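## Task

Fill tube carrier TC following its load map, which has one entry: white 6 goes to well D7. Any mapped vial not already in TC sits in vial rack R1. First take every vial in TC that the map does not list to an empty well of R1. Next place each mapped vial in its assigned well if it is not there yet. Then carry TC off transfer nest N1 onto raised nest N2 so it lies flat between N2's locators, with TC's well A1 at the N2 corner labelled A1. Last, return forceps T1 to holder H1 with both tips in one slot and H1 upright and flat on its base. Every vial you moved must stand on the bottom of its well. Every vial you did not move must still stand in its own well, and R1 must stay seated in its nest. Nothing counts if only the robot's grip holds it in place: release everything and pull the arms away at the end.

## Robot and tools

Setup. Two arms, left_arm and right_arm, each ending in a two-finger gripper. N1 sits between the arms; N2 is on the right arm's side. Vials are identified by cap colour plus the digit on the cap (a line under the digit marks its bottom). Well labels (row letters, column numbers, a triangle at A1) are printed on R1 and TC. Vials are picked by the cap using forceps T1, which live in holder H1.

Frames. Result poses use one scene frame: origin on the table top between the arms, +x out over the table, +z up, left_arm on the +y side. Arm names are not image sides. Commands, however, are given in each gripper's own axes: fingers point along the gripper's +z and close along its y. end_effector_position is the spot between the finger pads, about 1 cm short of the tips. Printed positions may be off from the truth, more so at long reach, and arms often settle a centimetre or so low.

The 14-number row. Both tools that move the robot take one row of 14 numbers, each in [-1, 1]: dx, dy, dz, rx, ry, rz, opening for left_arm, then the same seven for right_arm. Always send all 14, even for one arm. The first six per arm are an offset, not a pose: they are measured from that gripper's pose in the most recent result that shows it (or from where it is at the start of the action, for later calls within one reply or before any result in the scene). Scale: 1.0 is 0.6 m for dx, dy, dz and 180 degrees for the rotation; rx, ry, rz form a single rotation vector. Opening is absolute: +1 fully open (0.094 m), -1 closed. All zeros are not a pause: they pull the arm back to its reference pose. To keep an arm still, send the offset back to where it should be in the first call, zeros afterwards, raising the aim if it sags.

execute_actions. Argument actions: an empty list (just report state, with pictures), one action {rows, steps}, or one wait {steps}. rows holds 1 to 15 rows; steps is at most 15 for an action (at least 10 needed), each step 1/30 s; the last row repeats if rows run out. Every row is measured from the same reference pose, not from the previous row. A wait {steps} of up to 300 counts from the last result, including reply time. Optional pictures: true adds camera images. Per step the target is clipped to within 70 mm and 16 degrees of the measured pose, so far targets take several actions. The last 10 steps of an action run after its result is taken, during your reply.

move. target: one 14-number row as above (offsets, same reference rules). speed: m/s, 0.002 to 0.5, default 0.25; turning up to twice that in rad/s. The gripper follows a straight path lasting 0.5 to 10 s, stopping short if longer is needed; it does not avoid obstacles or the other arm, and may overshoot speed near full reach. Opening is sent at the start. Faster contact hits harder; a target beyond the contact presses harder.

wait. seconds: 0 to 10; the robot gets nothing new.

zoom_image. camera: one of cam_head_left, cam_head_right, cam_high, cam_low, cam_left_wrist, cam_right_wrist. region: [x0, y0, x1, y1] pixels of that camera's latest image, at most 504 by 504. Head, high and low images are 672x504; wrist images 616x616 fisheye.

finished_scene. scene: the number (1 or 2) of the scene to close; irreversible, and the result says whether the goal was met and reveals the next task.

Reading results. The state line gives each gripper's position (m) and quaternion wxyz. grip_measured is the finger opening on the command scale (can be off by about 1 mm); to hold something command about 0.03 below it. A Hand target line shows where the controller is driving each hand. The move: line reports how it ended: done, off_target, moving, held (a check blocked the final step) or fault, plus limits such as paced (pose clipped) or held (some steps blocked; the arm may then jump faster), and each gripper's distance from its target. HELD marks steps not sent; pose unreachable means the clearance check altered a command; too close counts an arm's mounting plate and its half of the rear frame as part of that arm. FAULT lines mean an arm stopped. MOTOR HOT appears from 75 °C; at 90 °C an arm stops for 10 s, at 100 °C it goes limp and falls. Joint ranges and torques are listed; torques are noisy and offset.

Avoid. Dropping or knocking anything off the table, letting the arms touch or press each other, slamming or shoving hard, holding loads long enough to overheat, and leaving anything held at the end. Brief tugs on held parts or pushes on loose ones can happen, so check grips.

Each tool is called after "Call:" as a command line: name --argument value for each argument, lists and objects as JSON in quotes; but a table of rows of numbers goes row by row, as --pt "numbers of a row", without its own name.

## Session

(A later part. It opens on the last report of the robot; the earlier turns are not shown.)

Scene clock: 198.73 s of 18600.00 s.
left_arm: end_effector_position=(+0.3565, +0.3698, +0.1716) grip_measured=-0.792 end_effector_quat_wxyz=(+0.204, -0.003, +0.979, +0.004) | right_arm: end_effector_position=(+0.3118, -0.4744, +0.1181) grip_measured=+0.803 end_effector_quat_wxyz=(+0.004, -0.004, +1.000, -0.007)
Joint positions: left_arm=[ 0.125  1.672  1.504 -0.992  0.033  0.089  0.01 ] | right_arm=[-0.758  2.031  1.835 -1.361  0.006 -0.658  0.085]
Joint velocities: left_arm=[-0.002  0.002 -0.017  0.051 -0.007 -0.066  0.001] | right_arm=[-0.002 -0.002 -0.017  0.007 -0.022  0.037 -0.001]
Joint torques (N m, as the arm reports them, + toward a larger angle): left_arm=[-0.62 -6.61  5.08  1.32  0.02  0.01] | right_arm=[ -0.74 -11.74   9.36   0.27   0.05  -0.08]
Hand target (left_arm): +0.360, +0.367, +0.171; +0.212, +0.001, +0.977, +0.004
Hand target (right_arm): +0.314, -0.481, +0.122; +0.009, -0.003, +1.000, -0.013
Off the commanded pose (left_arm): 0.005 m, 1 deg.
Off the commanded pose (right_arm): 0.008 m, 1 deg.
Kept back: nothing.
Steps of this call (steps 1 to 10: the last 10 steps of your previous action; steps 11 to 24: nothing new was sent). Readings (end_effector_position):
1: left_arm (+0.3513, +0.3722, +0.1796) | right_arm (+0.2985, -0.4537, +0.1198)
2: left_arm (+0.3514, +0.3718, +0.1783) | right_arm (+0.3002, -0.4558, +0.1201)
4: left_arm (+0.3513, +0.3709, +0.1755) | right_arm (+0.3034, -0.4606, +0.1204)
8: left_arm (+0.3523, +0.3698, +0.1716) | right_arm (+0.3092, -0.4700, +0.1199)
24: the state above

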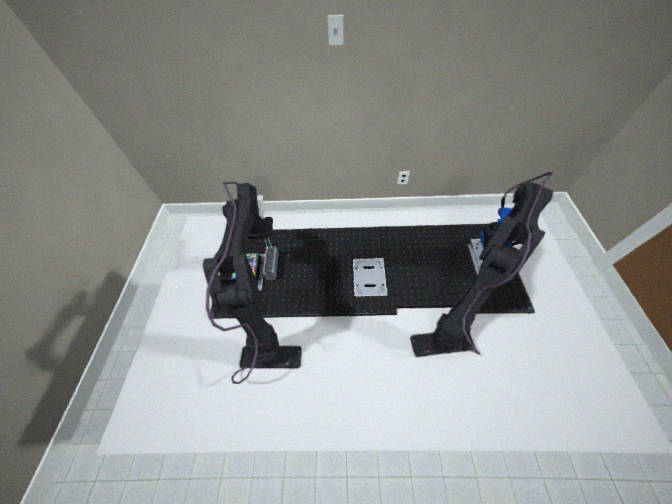

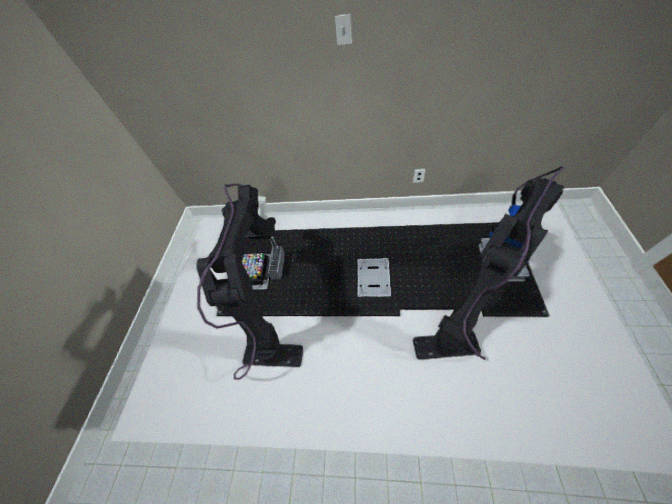

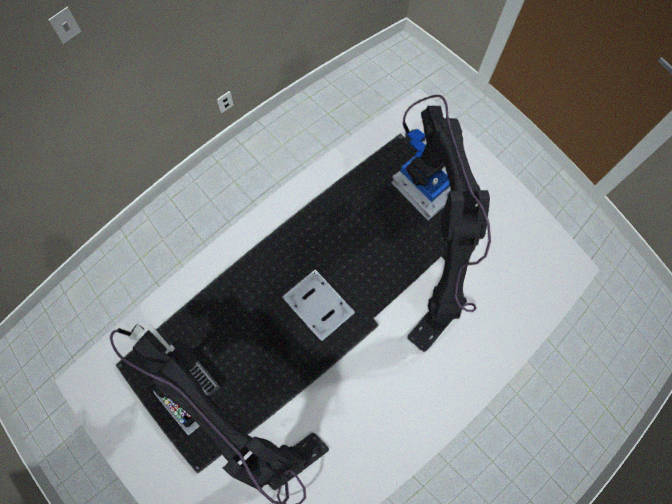

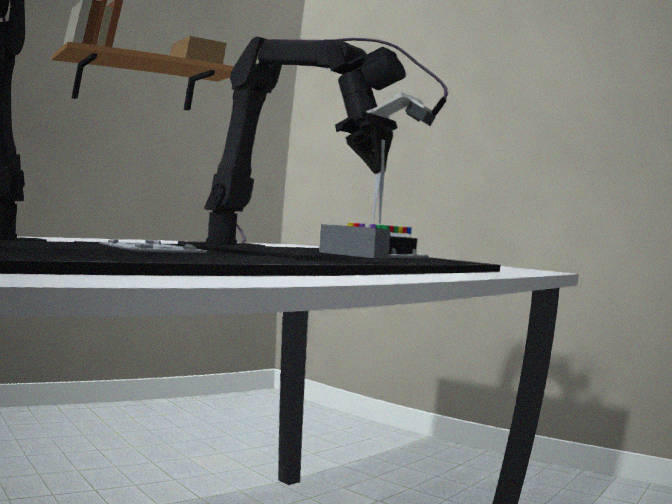

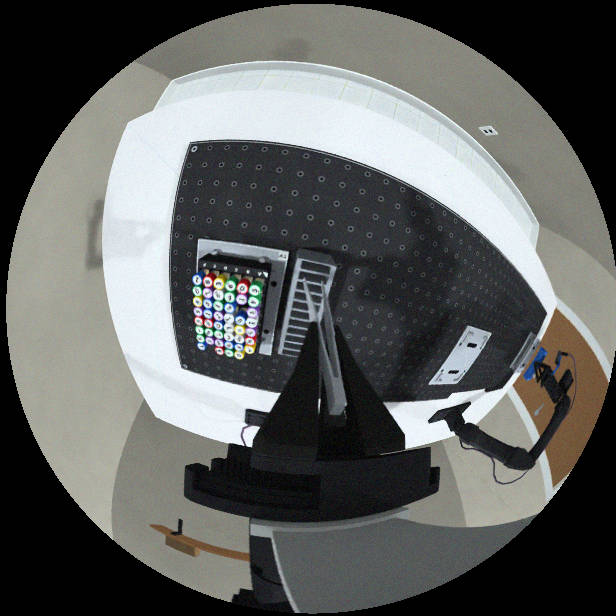

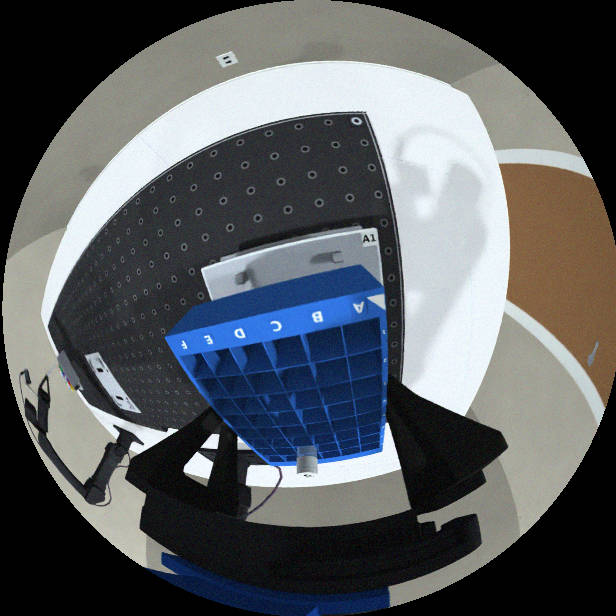

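Call:
execute_actions --actions '[{"rows":[ [-0.0039,0.0006,0.0048,-0.0005,-0.0044,0.0002,-0.79,0.0053,-0.0050,0.0054,-0.0006,0.0008,0,0.78], [-0.0038,0.0007,0.0069,-0.0006,-0.0050,0.0002,-0.79,0.0058,-0.0055,0.0078,-0.0006,0.0008,0,0.78], [-0.0036,0.0007,0.0089,-0.0006,-0.0057,0.0003,-0.79,0.0063,-0.0060,0.0102,-0.0006,0.0008,0,0.78], [-0.0031,0.0008,0.0110,-0.0007,-0.0060,0.0003,-0.79,0.0067,-0.0064,0.0125,-0.0006,0.0008,0,0.78], [-0.0022,0.0007,0.0131,-0.0007,-0.0060,0.0003,-0.79,0.0072,-0.0069,0.0149,-0.0006,0.0008,0,0.78], [-0.0013,0.0007,0.0152,-0.0007,-0.0060,0.0003,-0.79,0.0077,-0.0074,0.0173,-0.0006,0.0008,0,0.78], [-0.0004,0.0007,0.0172,-0.0007,-0.0060,0.0003,-0.79,0.0082,-0.0079,0.0197,-0.0006,0.0008,0,0.78], [0.0005,0.0007,0.0193,-0.0007,-0.0060,0.0003,-0.79,0.0087,-0.0084,0.0221,-0.0006,0.0008,0,0.78], [0.0014,0.0007,0.0214,-0.0007,-0.0060,0.0003,-0.79,0.0091,-0.0088,0.0244,-0.0006,0.0008,0,0.78], [0.0023,0.0007,0.0234,-0.0007,-0.0060,0.0003,-0.79,0.0096,-0.0093,0.0268,-0.0006,0.0008,0,0.78], [0.0032,0.0007,0.0255,-0.0007,-0.0060,0.0003,-0.79,0.0101,-0.0098,0.0292,-0.0006,0.0008,0,0.78], [0.0041,0.0006,0.0276,-0.0007,-0.0060,0.0003,-0.79,0.0106,-0.0103,0.0316,-0.0006,0.0008,0,0.78], [0.0050,0.0006,0.0297,-0.0007,-0.0060,0.0003,-0.79,0.0110,-0.0107,0.0339,-0.0006,0.0008,0,0.78], [0.0059,0.0006,0.0317,-0.0007,-0.0060,0.0003,-0.79,0.0115,-0.0112,0.0363,-0.0006,0.0008,0,0.78], [0.0075,0.0005,0.0338,-0.0006,-0.0053,0.0002,-0.79,0.0120,-0.0117,0.0387,-0.0006,0.0008,0,0.78] ],"steps":15}]'

Call:
execute_actions --actions '[{"steps":24}]' --pictures true

Call:
zoom_image --camera "cam_left_wrist" --region '[275, 240, 355, 320]'

Call:
zoom_image --camera "cam_right_wrist" --region '[150, 200, 420, 400]'

Scene clock: 202.70 s of 18600.00 s.
left_arm: end_effector_position=(+0.3576, +0.3699, +0.1693) grip_measured=-0.792 end_effector_quat_wxyz=(+0.206, -0.003, +0.978, +0.004) | right_arm: end_effector_position=(+0.3119, -0.4745, +0.1155) grip_measured=+0.803 end_effector_quat_wxyz=(+0.004, -0.006, +1.000, -0.007)
Joint positions: left_arm=[ 0.125  1.672  1.493 -0.978  0.033  0.089  0.01 ] | right_arm=[-0.758  2.031  1.825 -1.351  0.006 -0.662  0.085]
Joint velocities: left_arm=[-0.012  0.012 -0.183  0.183  0.007  0.051 -0.   ] | right_arm=[ 0.012 -0.007 -0.164  0.139 -0.007 -0.037  0.001]
Joint torques (N m, as the arm reports them, + toward a larger angle): left_arm=[ 0.03 -6.61  4.96  1.22  0.03 -0.02] | right_arm=[ -1.26 -12.54   6.15   0.32   0.    -0.09]
Steps of this call (steps 1 to 90: nothing new was sent; then 0.80 s passed at rest; steps 91 to 95: the first 5 steps of this action). Readings (end_effector_position):
91: left_arm (+0.3566, +0.3698, +0.1717) | right_arm (+0.3118, -0.4744, +0.1181)
92: left_arm (+0.3568, +0.3698, +0.1717) | right_arm (+0.3119, -0.4745, +0.1181)
94: left_arm (+0.3574, +0.3699, +0.1705) | right_arm (+0.3120, -0.4746, +0.1168)
95: the state above

Scene clock: 203.50 s of 18600.00 s.
left_arm: end_effector_position=(+0.3566, +0.3698, +0.1515) grip_measured=-0.792 end_effector_quat_wxyz=(+0.203, -0.003, +0.979, +0.003) | right_arm: end_effector_position=(+0.3077, -0.4786, +0.0979) grip_measured=+0.803 end_effector_quat_wxyz=(+0.002, -0.006, +1.000, -0.006)
Joint positions: left_arm=[ 0.125  1.672  1.425 -0.916  0.033  0.089  0.01 ] | right_arm=[-0.773  2.031  1.755 -1.284  0.006 -0.676  0.085]
Joint velocities: left_arm=[-0.002 -0.017 -0.007 -0.022  0.051 -0.066 -0.   ] | right_arm=[ 0.007 -0.002  0.002  0.051 -0.007 -0.007  0.   ]
Joint torques (N m, as the arm reports them, + toward a larger angle): left_arm=[-0.05 -6.69  5.15  1.33  0.04 -0.03] | right_arm=[ -0.83 -12.51   6.46   0.39   0.    -0.08]
Hand target (left_arm): +0.360, +0.370, +0.151; +0.212, -0.003, +0.977, +0.005
Hand target (right_arm): +0.305, -0.482, +0.095; +0.002, -0.004, +1.000, -0.005
Off the commanded pose (left_arm): 0.004 m, 1 deg.
Off the commanded pose (right_arm): 0.005 m, 0 deg.
Kept back: nothing.
Steps of this call (steps 1 to 10: the last 10 steps of your previous action; steps 11 to 24: nothing new was sent). Readings (end_effector_position):
1: left_arm (+0.3572, +0.3698, +0.1675) | right_arm (+0.3114, -0.4743, +0.1139)
2: left_arm (+0.3565, +0.3698, +0.1654) | right_arm (+0.3107, -0.4741, +0.1122)
4: left_arm (+0.3555, +0.3697, +0.1616) | right_arm (+0.3089, -0.4742, +0.1088)
8: left_arm (+0.3544, +0.3696, +0.1554) | right_arm (+0.3064, -0.4755, +0.1030)
24: the state above

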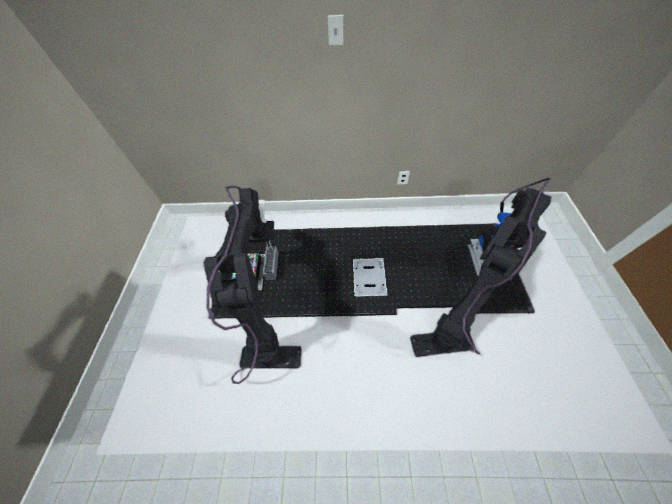

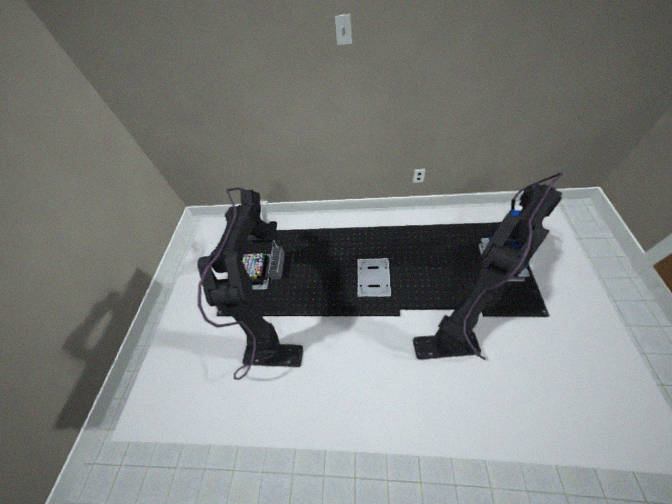

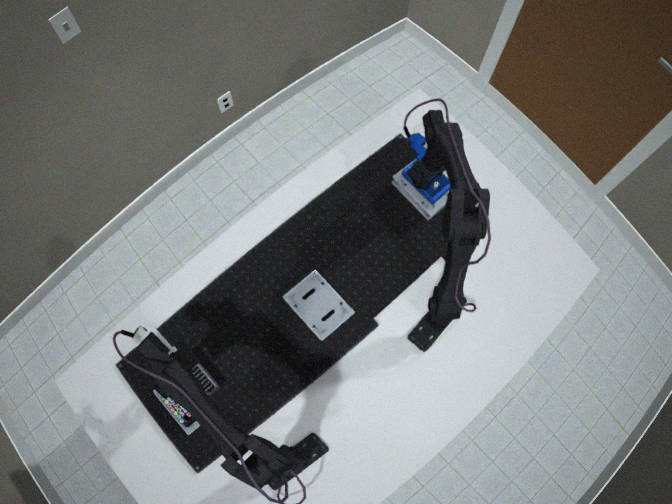

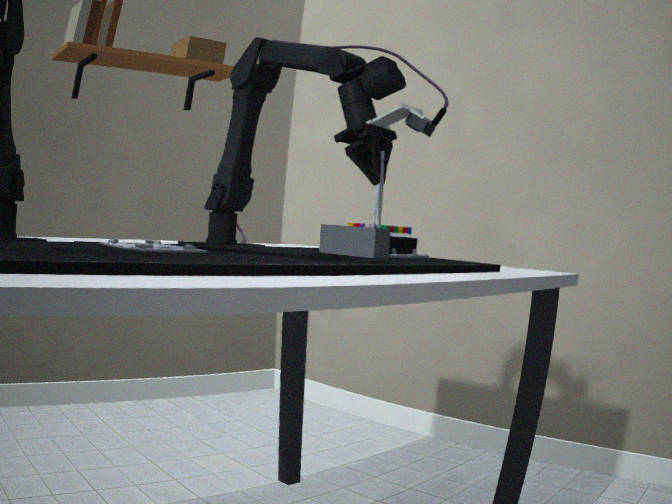

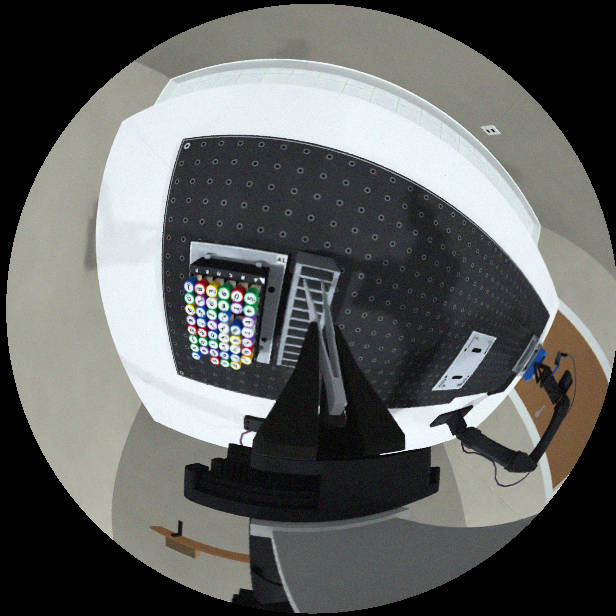

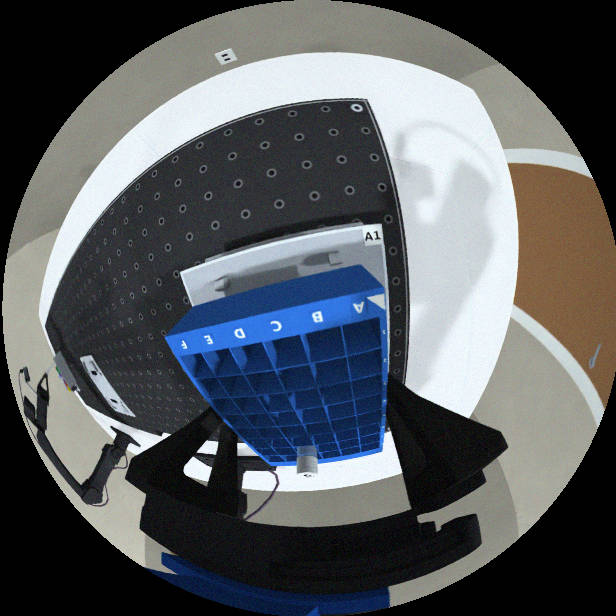

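Region (275, 240, 355, 320) of cam_left_wrist's 616x616 image, scaled by 6.300, with more detail than that image has.

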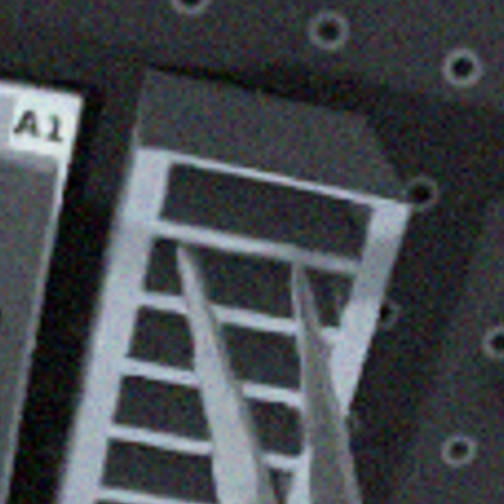

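Region (150, 200, 420, 400) of cam_right_wrist's 616x616 image, scaled by 1.867, with more detail than that image has; it fills the top 373 rows of this view, and the rest is white.

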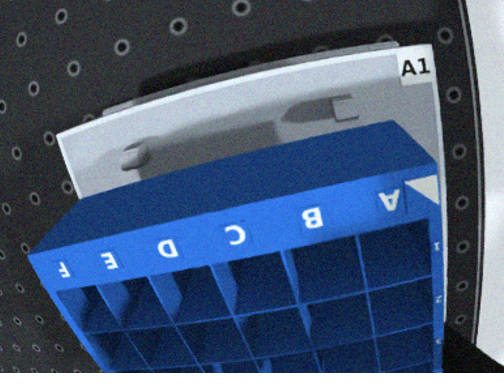

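Call:
execute_actions --actions '[{"rows":[ [-0.0047,0.0007,0.0048,-0.0006,-0.0051,0.0002,-0.79,-0.0009,-0.0007,0.0054,0.0006,-0.0008,0.003,0.78], [-0.0045,0.0008,0.0068,-0.0006,-0.0057,0.0002,-0.79,-0.0009,-0.0007,0.0064,0.0006,-0.0008,0.0036,0.78], [-0.0043,0.0008,0.0088,-0.0007,-0.0064,0.0003,-0.79,-0.0009,-0.0007,0.0073,0.0006,-0.0008,0.0042,0.78], [-0.0040,0.0009,0.0108,-0.0008,-0.0070,0.0003,-0.79,-0.0009,-0.0007,0.0083,0.0006,-0.0008,0.0048,0.78], [-0.0030,0.0009,0.0128,-0.0008,-0.0070,0.0003,-0.79,-0.0009,-0.0007,0.0092,0.0006,-0.0008,0.0054,0.78], [-0.0020,0.0008,0.0148,-0.0008,-0.0070,0.0003,-0.79,-0.0009,-0.0007,0.0102,0.0006,-0.0008,0.0060,0.78], [-0.0010,0.0008,0.0168,-0.0008,-0.0070,0.0003,-0.79,-0.0009,-0.0007,0.0111,0.0006,-0.0008,0.0066,0.78], [0.0001,0.0008,0.0189,-0.0008,-0.0070,0.0003,-0.79,-0.0009,-0.0007,0.0121,0.0006,-0.0008,0.0072,0.78], [0.0011,0.0007,0.0209,-0.0008,-0.0070,0.0003,-0.79,-0.0009,-0.0007,0.0130,0.0006,-0.0008,0.0078,0.78], [0.0022,0.0007,0.0229,-0.0008,-0.0070,0.0003,-0.79,-0.0009,-0.0007,0.0140,0.0006,-0.0008,0.0084,0.78], [0.0033,0.0006,0.0249,-0.0008,-0.0070,0.0003,-0.79,-0.0009,-0.0007,0.0149,0.0006,-0.0008,0.0090,0.78], [0.0044,0.0006,0.0269,-0.0008,-0.0070,0.0003,-0.79,-0.0009,-0.0007,0.0159,0.0006,-0.0008,0.0096,0.78], [0.0055,0.0006,0.0289,-0.0008,-0.0070,0.0003,-0.79,-0.0009,-0.0007,0.0168,0.0006,-0.0008,0.0102,0.78], [0.0066,0.0005,0.0309,-0.0008,-0.0070,0.0003,-0.79,-0.0009,-0.0007,0.0178,0.0006,-0.0008,0.0108,0.78], [0.0085,0.0004,0.0329,-0.0007,-0.0064,0.0003,-0.79,-0.0009,-0.0007,0.0187,0.0006,-0.0008,0.0108,0.78] ],"steps":15}]'

Call:
execute_actions --actions '[{"steps":24}]' --pictures true

Call:
zoom_image --camera "cam_right_wrist" --region '[150, 200, 420, 400]'

Call:
zoom_image --camera "cam_high" --region '[385, 150, 465, 230]'

Scene clock: 206.83 s of 18600.00 s.
left_arm: end_effector_position=(+0.3579, +0.3699, +0.1496) grip_measured=-0.792 end_effector_quat_wxyz=(+0.206, -0.003, +0.979, +0.004) | right_arm: end_effector_position=(+0.3089, -0.4796, +0.0979) grip_measured=+0.803 end_effector_quat_wxyz=(+0.005, -0.004, +1.000, -0.008)
Joint positions: left_arm=[ 0.125  1.672  1.415 -0.9    0.033  0.089  0.01 ] | right_arm=[-0.773  2.031  1.755 -1.278  0.006 -0.672  0.085]
Joint velocities: left_arm=[ 0.027  0.007 -0.144  0.154  0.022 -0.022  0.   ] | right_arm=[-0.002  0.002 -0.012  0.022 -0.007  0.066  0.   ]
Joint torques (N m, as the arm reports them, + toward a larger angle): left_arm=[-0.02 -6.62  4.84  1.21  0.03 -0.02] | right_arm=[  0.09 -12.46   5.83   0.42   0.01   0.02]
Steps of this call (steps 1 to 90: nothing new was sent; then 0.17 s passed at rest; steps 91 to 95: the first 5 steps of this action). Readings (end_effector_position):
91: left_arm (+0.3568, +0.3698, +0.1516) | right_arm (+0.3079, -0.4788, +0.0979)
92: left_arm (+0.3570, +0.3698, +0.1517) | right_arm (+0.3081, -0.4789, +0.0979)
94: left_arm (+0.3578, +0.3699, +0.1508) | right_arm (+0.3086, -0.4793, +0.0979)
95: the state above

Scene clock: 207.63 s of 18600.00 s.
left_arm: end_effector_position=(+0.3560, +0.3697, +0.1318) grip_measured=-0.792 end_effector_quat_wxyz=(+0.204, -0.003, +0.979, +0.004) | right_arm: end_effector_position=(+0.3089, -0.4795, +0.0910) grip_measured=+0.803 end_effector_quat_wxyz=(+0.006, +0.008, +1.000, -0.008)
Joint positions: left_arm=[ 0.125  1.672  1.347 -0.836  0.033  0.089  0.01 ] | right_arm=[-0.773  2.031  1.728 -1.249  0.006 -0.649  0.085]
Joint velocities: left_arm=[ 0.002 -0.007 -0.032 -0.007 -0.007 -0.037  0.001] | right_arm=[ 0.012 -0.002  0.002 -0.051  0.066  0.051  0.   ]
Joint torques (N m, as the arm reports them, + toward a larger angle): left_arm=[-0.08 -6.62  5.2   1.32  0.01  0.  ] | right_arm=[  0.07 -12.26   6.42   0.41   0.     0.03]
Hand target (left_arm): +0.360, +0.370, +0.132; +0.212, -0.003, +0.977, +0.005
Hand target (right_arm): +0.308, -0.479, +0.087; +0.004, +0.011, +1.000, -0.007
Off the commanded pose (left_arm): 0.004 m, 1 deg.
Off the commanded pose (right_arm): 0.004 m, 0 deg.
Kept back: nothing.
Steps of this call (steps 1 to 10: the last 10 steps of your previous action; steps 11 to 24: nothing new was sent). Readings (end_effector_position):
1: left_arm (+0.3576, +0.3699, +0.1479) | right_arm (+0.3092, -0.4798, +0.0978)
2: left_arm (+0.3570, +0.3698, +0.1460) | right_arm (+0.3094, -0.4799, +0.0972)
4: left_arm (+0.3558, +0.3697, +0.1424) | right_arm (+0.3090, -0.4796, +0.0955)
8: left_arm (+0.3544, +0.3696, +0.1361) | right_arm (+0.3079, -0.4787, +0.0927)
24: the state above

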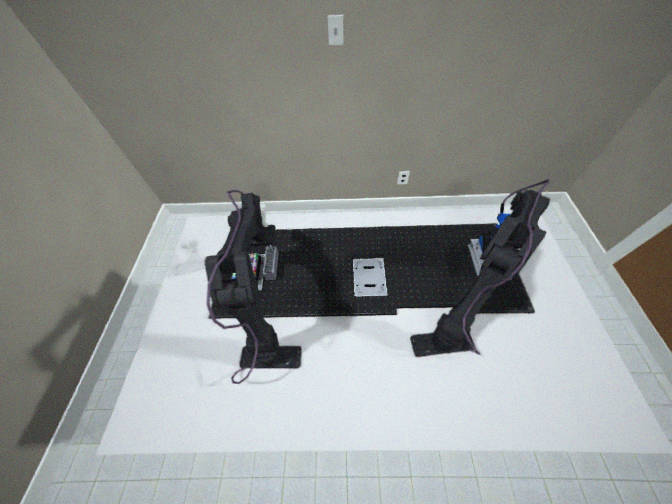

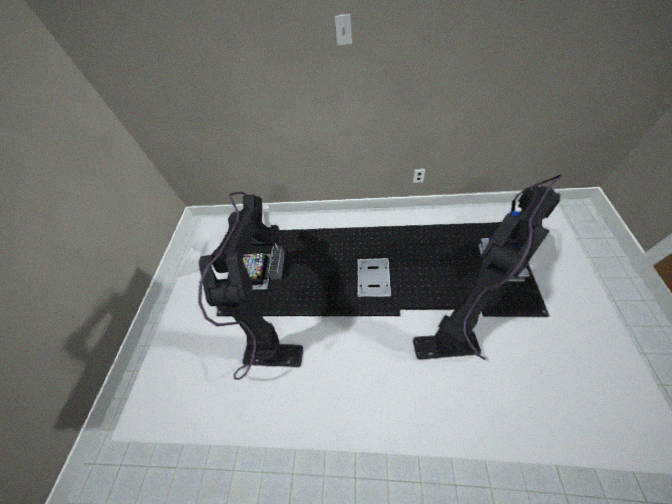

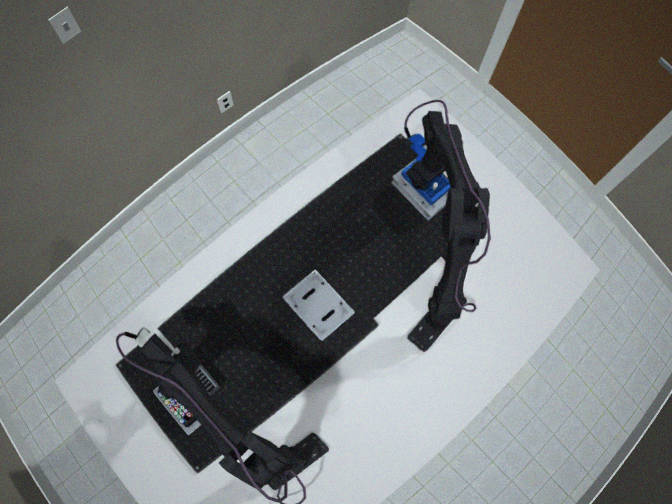

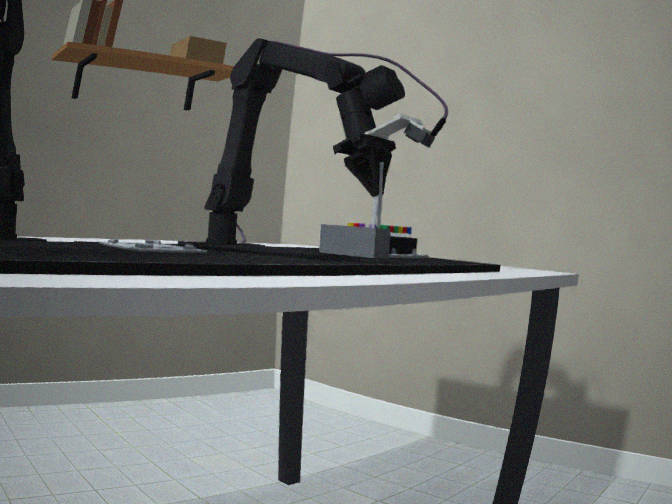

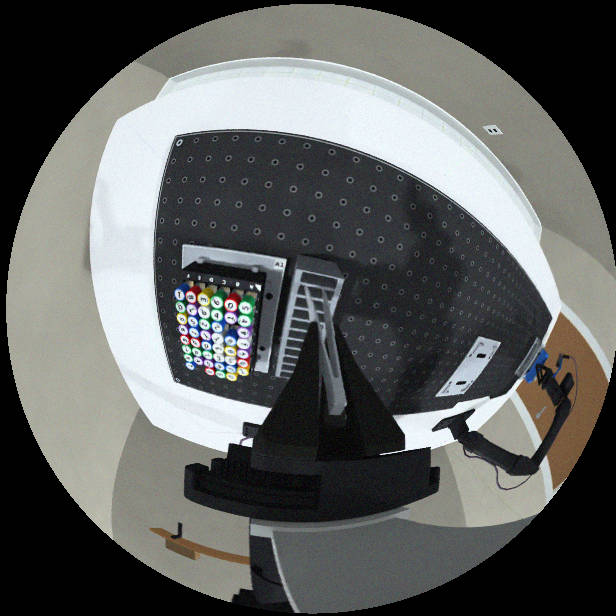

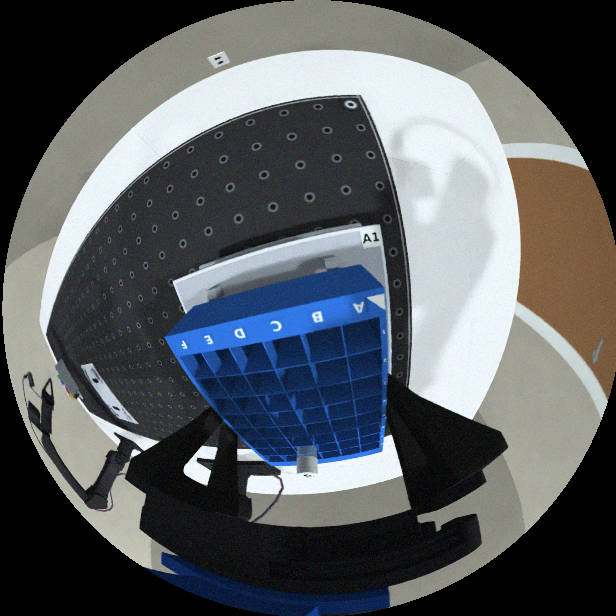

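Region (150, 200, 420, 400) of cam_right_wrist's 616x616 image, scaled by 1.867, with more detail than that image has; it fills the top 373 rows of this view, and the rest is white.

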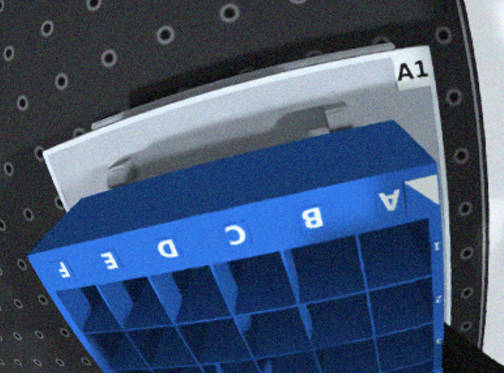

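Region (385, 150, 465, 230) of cam_high's 672x504 image, scaled by 6.300, with more detail than that image has.

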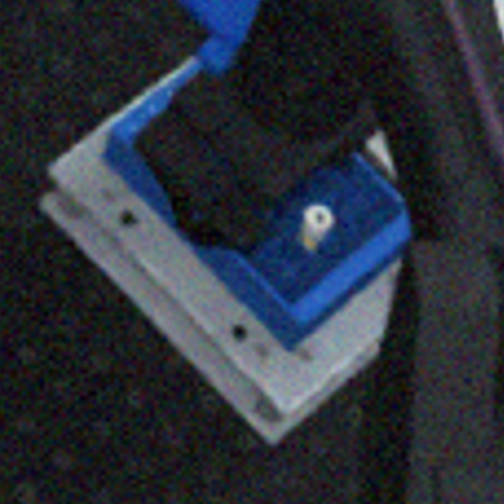

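Call:
execute_actions --actions '[{"rows":[ [-0.0047,0.0007,0.0048,-0.0006,-0.0051,0.0002,-0.79,0.0035,0.0027,0.0058,-0.0020,0.0025,0,0.78], [-0.0047,0.0008,0.0061,-0.0006,-0.0057,0.0002,-0.79,0.0036,0.0027,0.0065,-0.0020,0.0025,0,0.78], [-0.0047,0.0008,0.0074,-0.0007,-0.0064,0.0003,-0.79,0.0036,0.0028,0.0072,-0.0020,0.0025,0,0.78], [-0.0039,0.0008,0.0086,-0.0007,-0.0064,0.0003,-0.79,0.0037,0.0028,0.0079,-0.0020,0.0025,0,0.78], [-0.0031,0.0008,0.0099,-0.0007,-0.0064,0.0003,-0.79,0.0037,0.0029,0.0086,-0.0020,0.0025,0,0.78], [-0.0024,0.0007,0.0112,-0.0007,-0.0064,0.0003,-0.79,0.0038,0.0029,0.0093,-0.0020,0.0025,0,0.78], [-0.0016,0.0007,0.0125,-0.0007,-0.0064,0.0003,-0.79,0.0038,0.0029,0.0100,-0.0020,0.0025,0,0.78], [-0.0008,0.0007,0.0137,-0.0007,-0.0064,0.0003,-0.79,0.0039,0.0030,0.0107,-0.0020,0.0025,0,0.78], [0.0000,0.0006,0.0150,-0.0007,-0.0064,0.0003,-0.79,0.0039,0.0030,0.0114,-0.0020,0.0025,0,0.78], [0.0007,0.0006,0.0163,-0.0007,-0.0064,0.0003,-0.79,0.0040,0.0030,0.0121,-0.0020,0.0025,0,0.78], [0.0015,0.0006,0.0176,-0.0007,-0.0064,0.0003,-0.79,0.0040,0.0031,0.0128,-0.0020,0.0025,0,0.78], [0.0023,0.0005,0.0188,-0.0007,-0.0064,0.0003,-0.79,0.0041,0.0031,0.0135,-0.0020,0.0025,0,0.78], [0.0030,0.0005,0.0201,-0.0007,-0.0064,0.0003,-0.79,0.0041,0.0032,0.0142,-0.0020,0.0025,0,0.78], [0.0038,0.0005,0.0214,-0.0007,-0.0064,0.0003,-0.79,0.0042,0.0032,0.0149,-0.0020,0.0025,0,0.78] ],"steps":15}]'

Call:
execute_actions --actions '[{"steps":24}]' --pictures true

Call:
zoom_image --camera "cam_right_wrist" --region '[150, 200, 420, 400]'

Call:
zoom_image --camera "cam_high" --region '[385, 150, 465, 230]'

Scene clock: 209.77 s of 18600.00 s.
left_arm: end_effector_position=(+0.3574, +0.3699, +0.1314) grip_measured=-0.792 end_effector_quat_wxyz=(+0.207, -0.003, +0.978, +0.004) | right_arm: end_effector_position=(+0.3090, -0.4796, +0.0910) grip_measured=+0.803 end_effector_quat_wxyz=(+0.006, +0.008, +1.000, -0.008)
Joint positions: left_arm=[ 0.125  1.672  1.342 -0.824  0.033  0.089  0.01 ] | right_arm=[-0.773  2.031  1.728 -1.249  0.006 -0.649  0.085]
Joint velocities: left_arm=[ 0.022 -0.017 -0.095  0.066  0.007 -0.037 -0.   ] | right_arm=[-0.002  0.007 -0.007  0.022 -0.037 -0.081 -0.   ]
Joint torques (N m, as the arm reports them, + toward a larger angle): left_arm=[-0.04 -6.53  4.77  1.24  0.01 -0.01] | right_arm=[  0.06 -12.45   5.87   0.4   -0.01  -0.03]
Steps of this call (steps 1 to 59: nothing new was sent; steps 60 to 64: the first 5 steps of this action). Readings (end_effector_position):
60: left_arm (+0.3562, +0.3697, +0.1319) | right_arm (+0.3090, -0.4796, +0.0910)
61: left_arm (+0.3564, +0.3698, +0.1320) | right_arm (+0.3090, -0.4796, +0.0910)
63: left_arm (+0.3572, +0.3698, +0.1319) | right_arm (+0.3090, -0.4796, +0.0910)
64: the state above

Scene clock: 210.57 s of 18600.00 s.
left_arm: end_effector_position=(+0.3558, +0.3697, +0.1205) grip_measured=-0.792 end_effector_quat_wxyz=(+0.206, -0.003, +0.978, +0.004) | right_arm: end_effector_position=(+0.3074, -0.4785, +0.0857) grip_measured=+0.803 end_effector_quat_wxyz=(+0.003, +0.008, +1.000, -0.007)
Joint positions: left_arm=[ 0.125  1.672  1.299 -0.784  0.033  0.089  0.01 ] | right_arm=[-0.773  2.031  1.707 -1.234  0.007 -0.649  0.085]
Joint velocities: left_arm=[ 0.002 -0.007  0.017 -0.022  0.007 -0.066  0.001] | right_arm=[ 0.002 -0.002  0.007 -0.037 -0.022 -0.051 -0.   ]
Joint torques (N m, as the arm reports them, + toward a larger angle): left_arm=[ 0.   -6.54  5.1   1.33  0.04 -0.01] | right_arm=[  0.01 -12.37   6.33   0.38  -0.01  -0.02]
Hand target (left_arm): +0.359, +0.370, +0.119; +0.213, -0.003, +0.977, +0.005
Hand target (right_arm): +0.307, -0.478, +0.082; +0.001, +0.008, +1.000, -0.005
Off the commanded pose (left_arm): 0.003 m, 1 deg.
Off the commanded pose (right_arm): 0.004 m, 0 deg.
Kept back: nothing.
Steps of this call (steps 1 to 10: the last 10 steps of your previous action; steps 11 to 24: nothing new was sent). Readings (end_effector_position):
1: left_arm (+0.3574, +0.3699, +0.1304) | right_arm (+0.3090, -0.4796, +0.0910)
2: left_arm (+0.3570, +0.3698, +0.1291) | right_arm (+0.3089, -0.4795, +0.0906)
4: left_arm (+0.3557, +0.3697, +0.1263) | right_arm (+0.3084, -0.4792, +0.0894)
8: left_arm (+0.3542, +0.3695, +0.1219) | right_arm (+0.3068, -0.4780, +0.0867)
24: the state above

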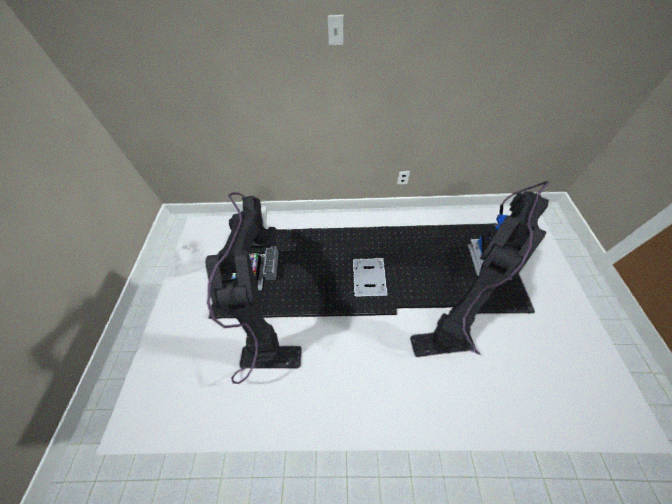

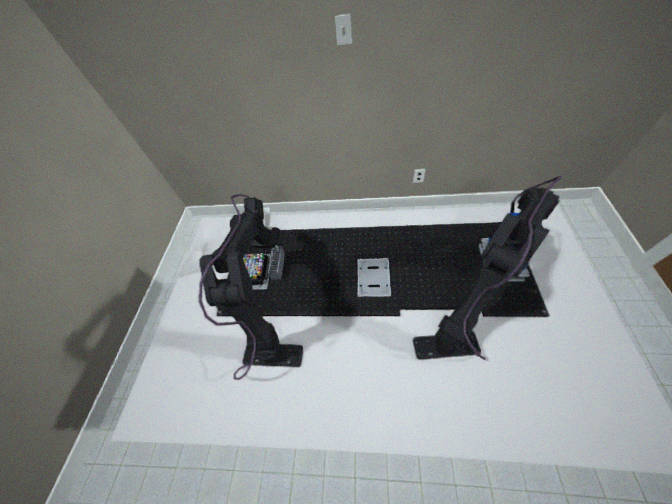

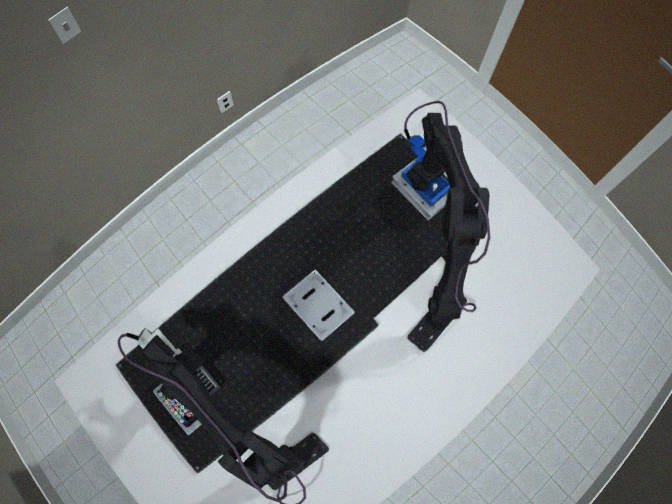

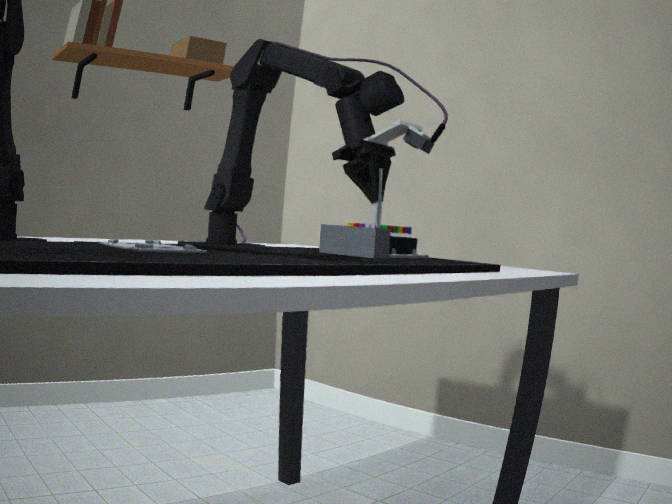

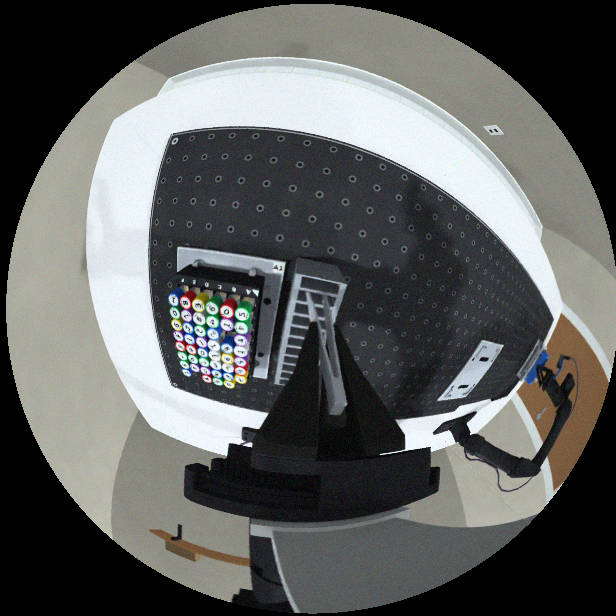

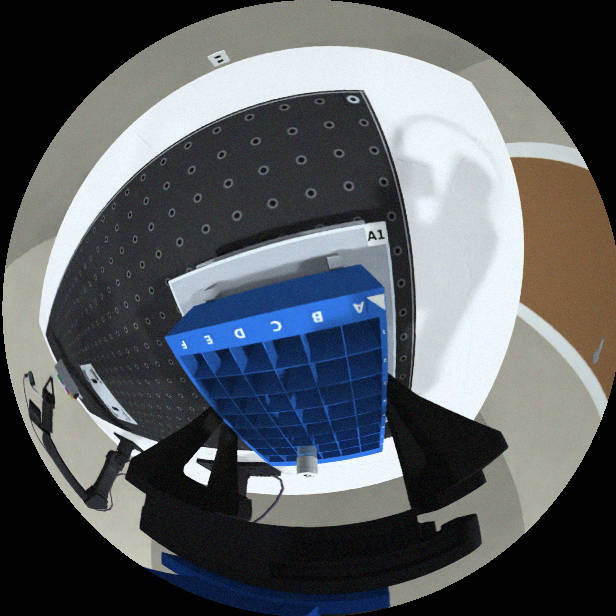

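Region (150, 200, 420, 400) of cam_right_wrist's 616x616 image, scaled by 1.867, with more detail than that image has; it fills the top 373 rows of this view, and the rest is white.

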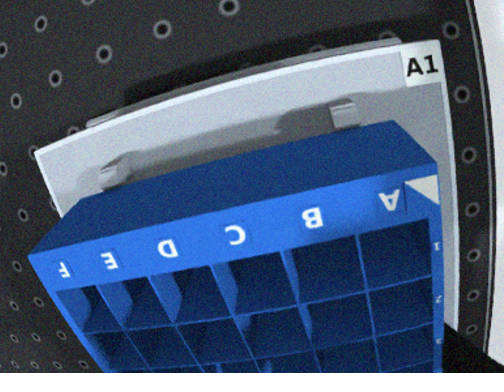

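Region (385, 150, 465, 230) of cam_high's 672x504 image, scaled by 6.300, with more detail than that image has.

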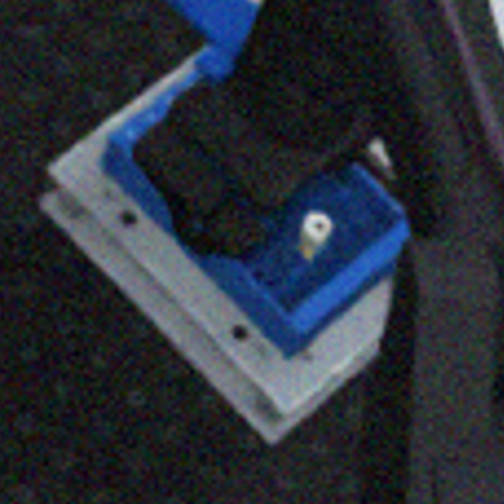

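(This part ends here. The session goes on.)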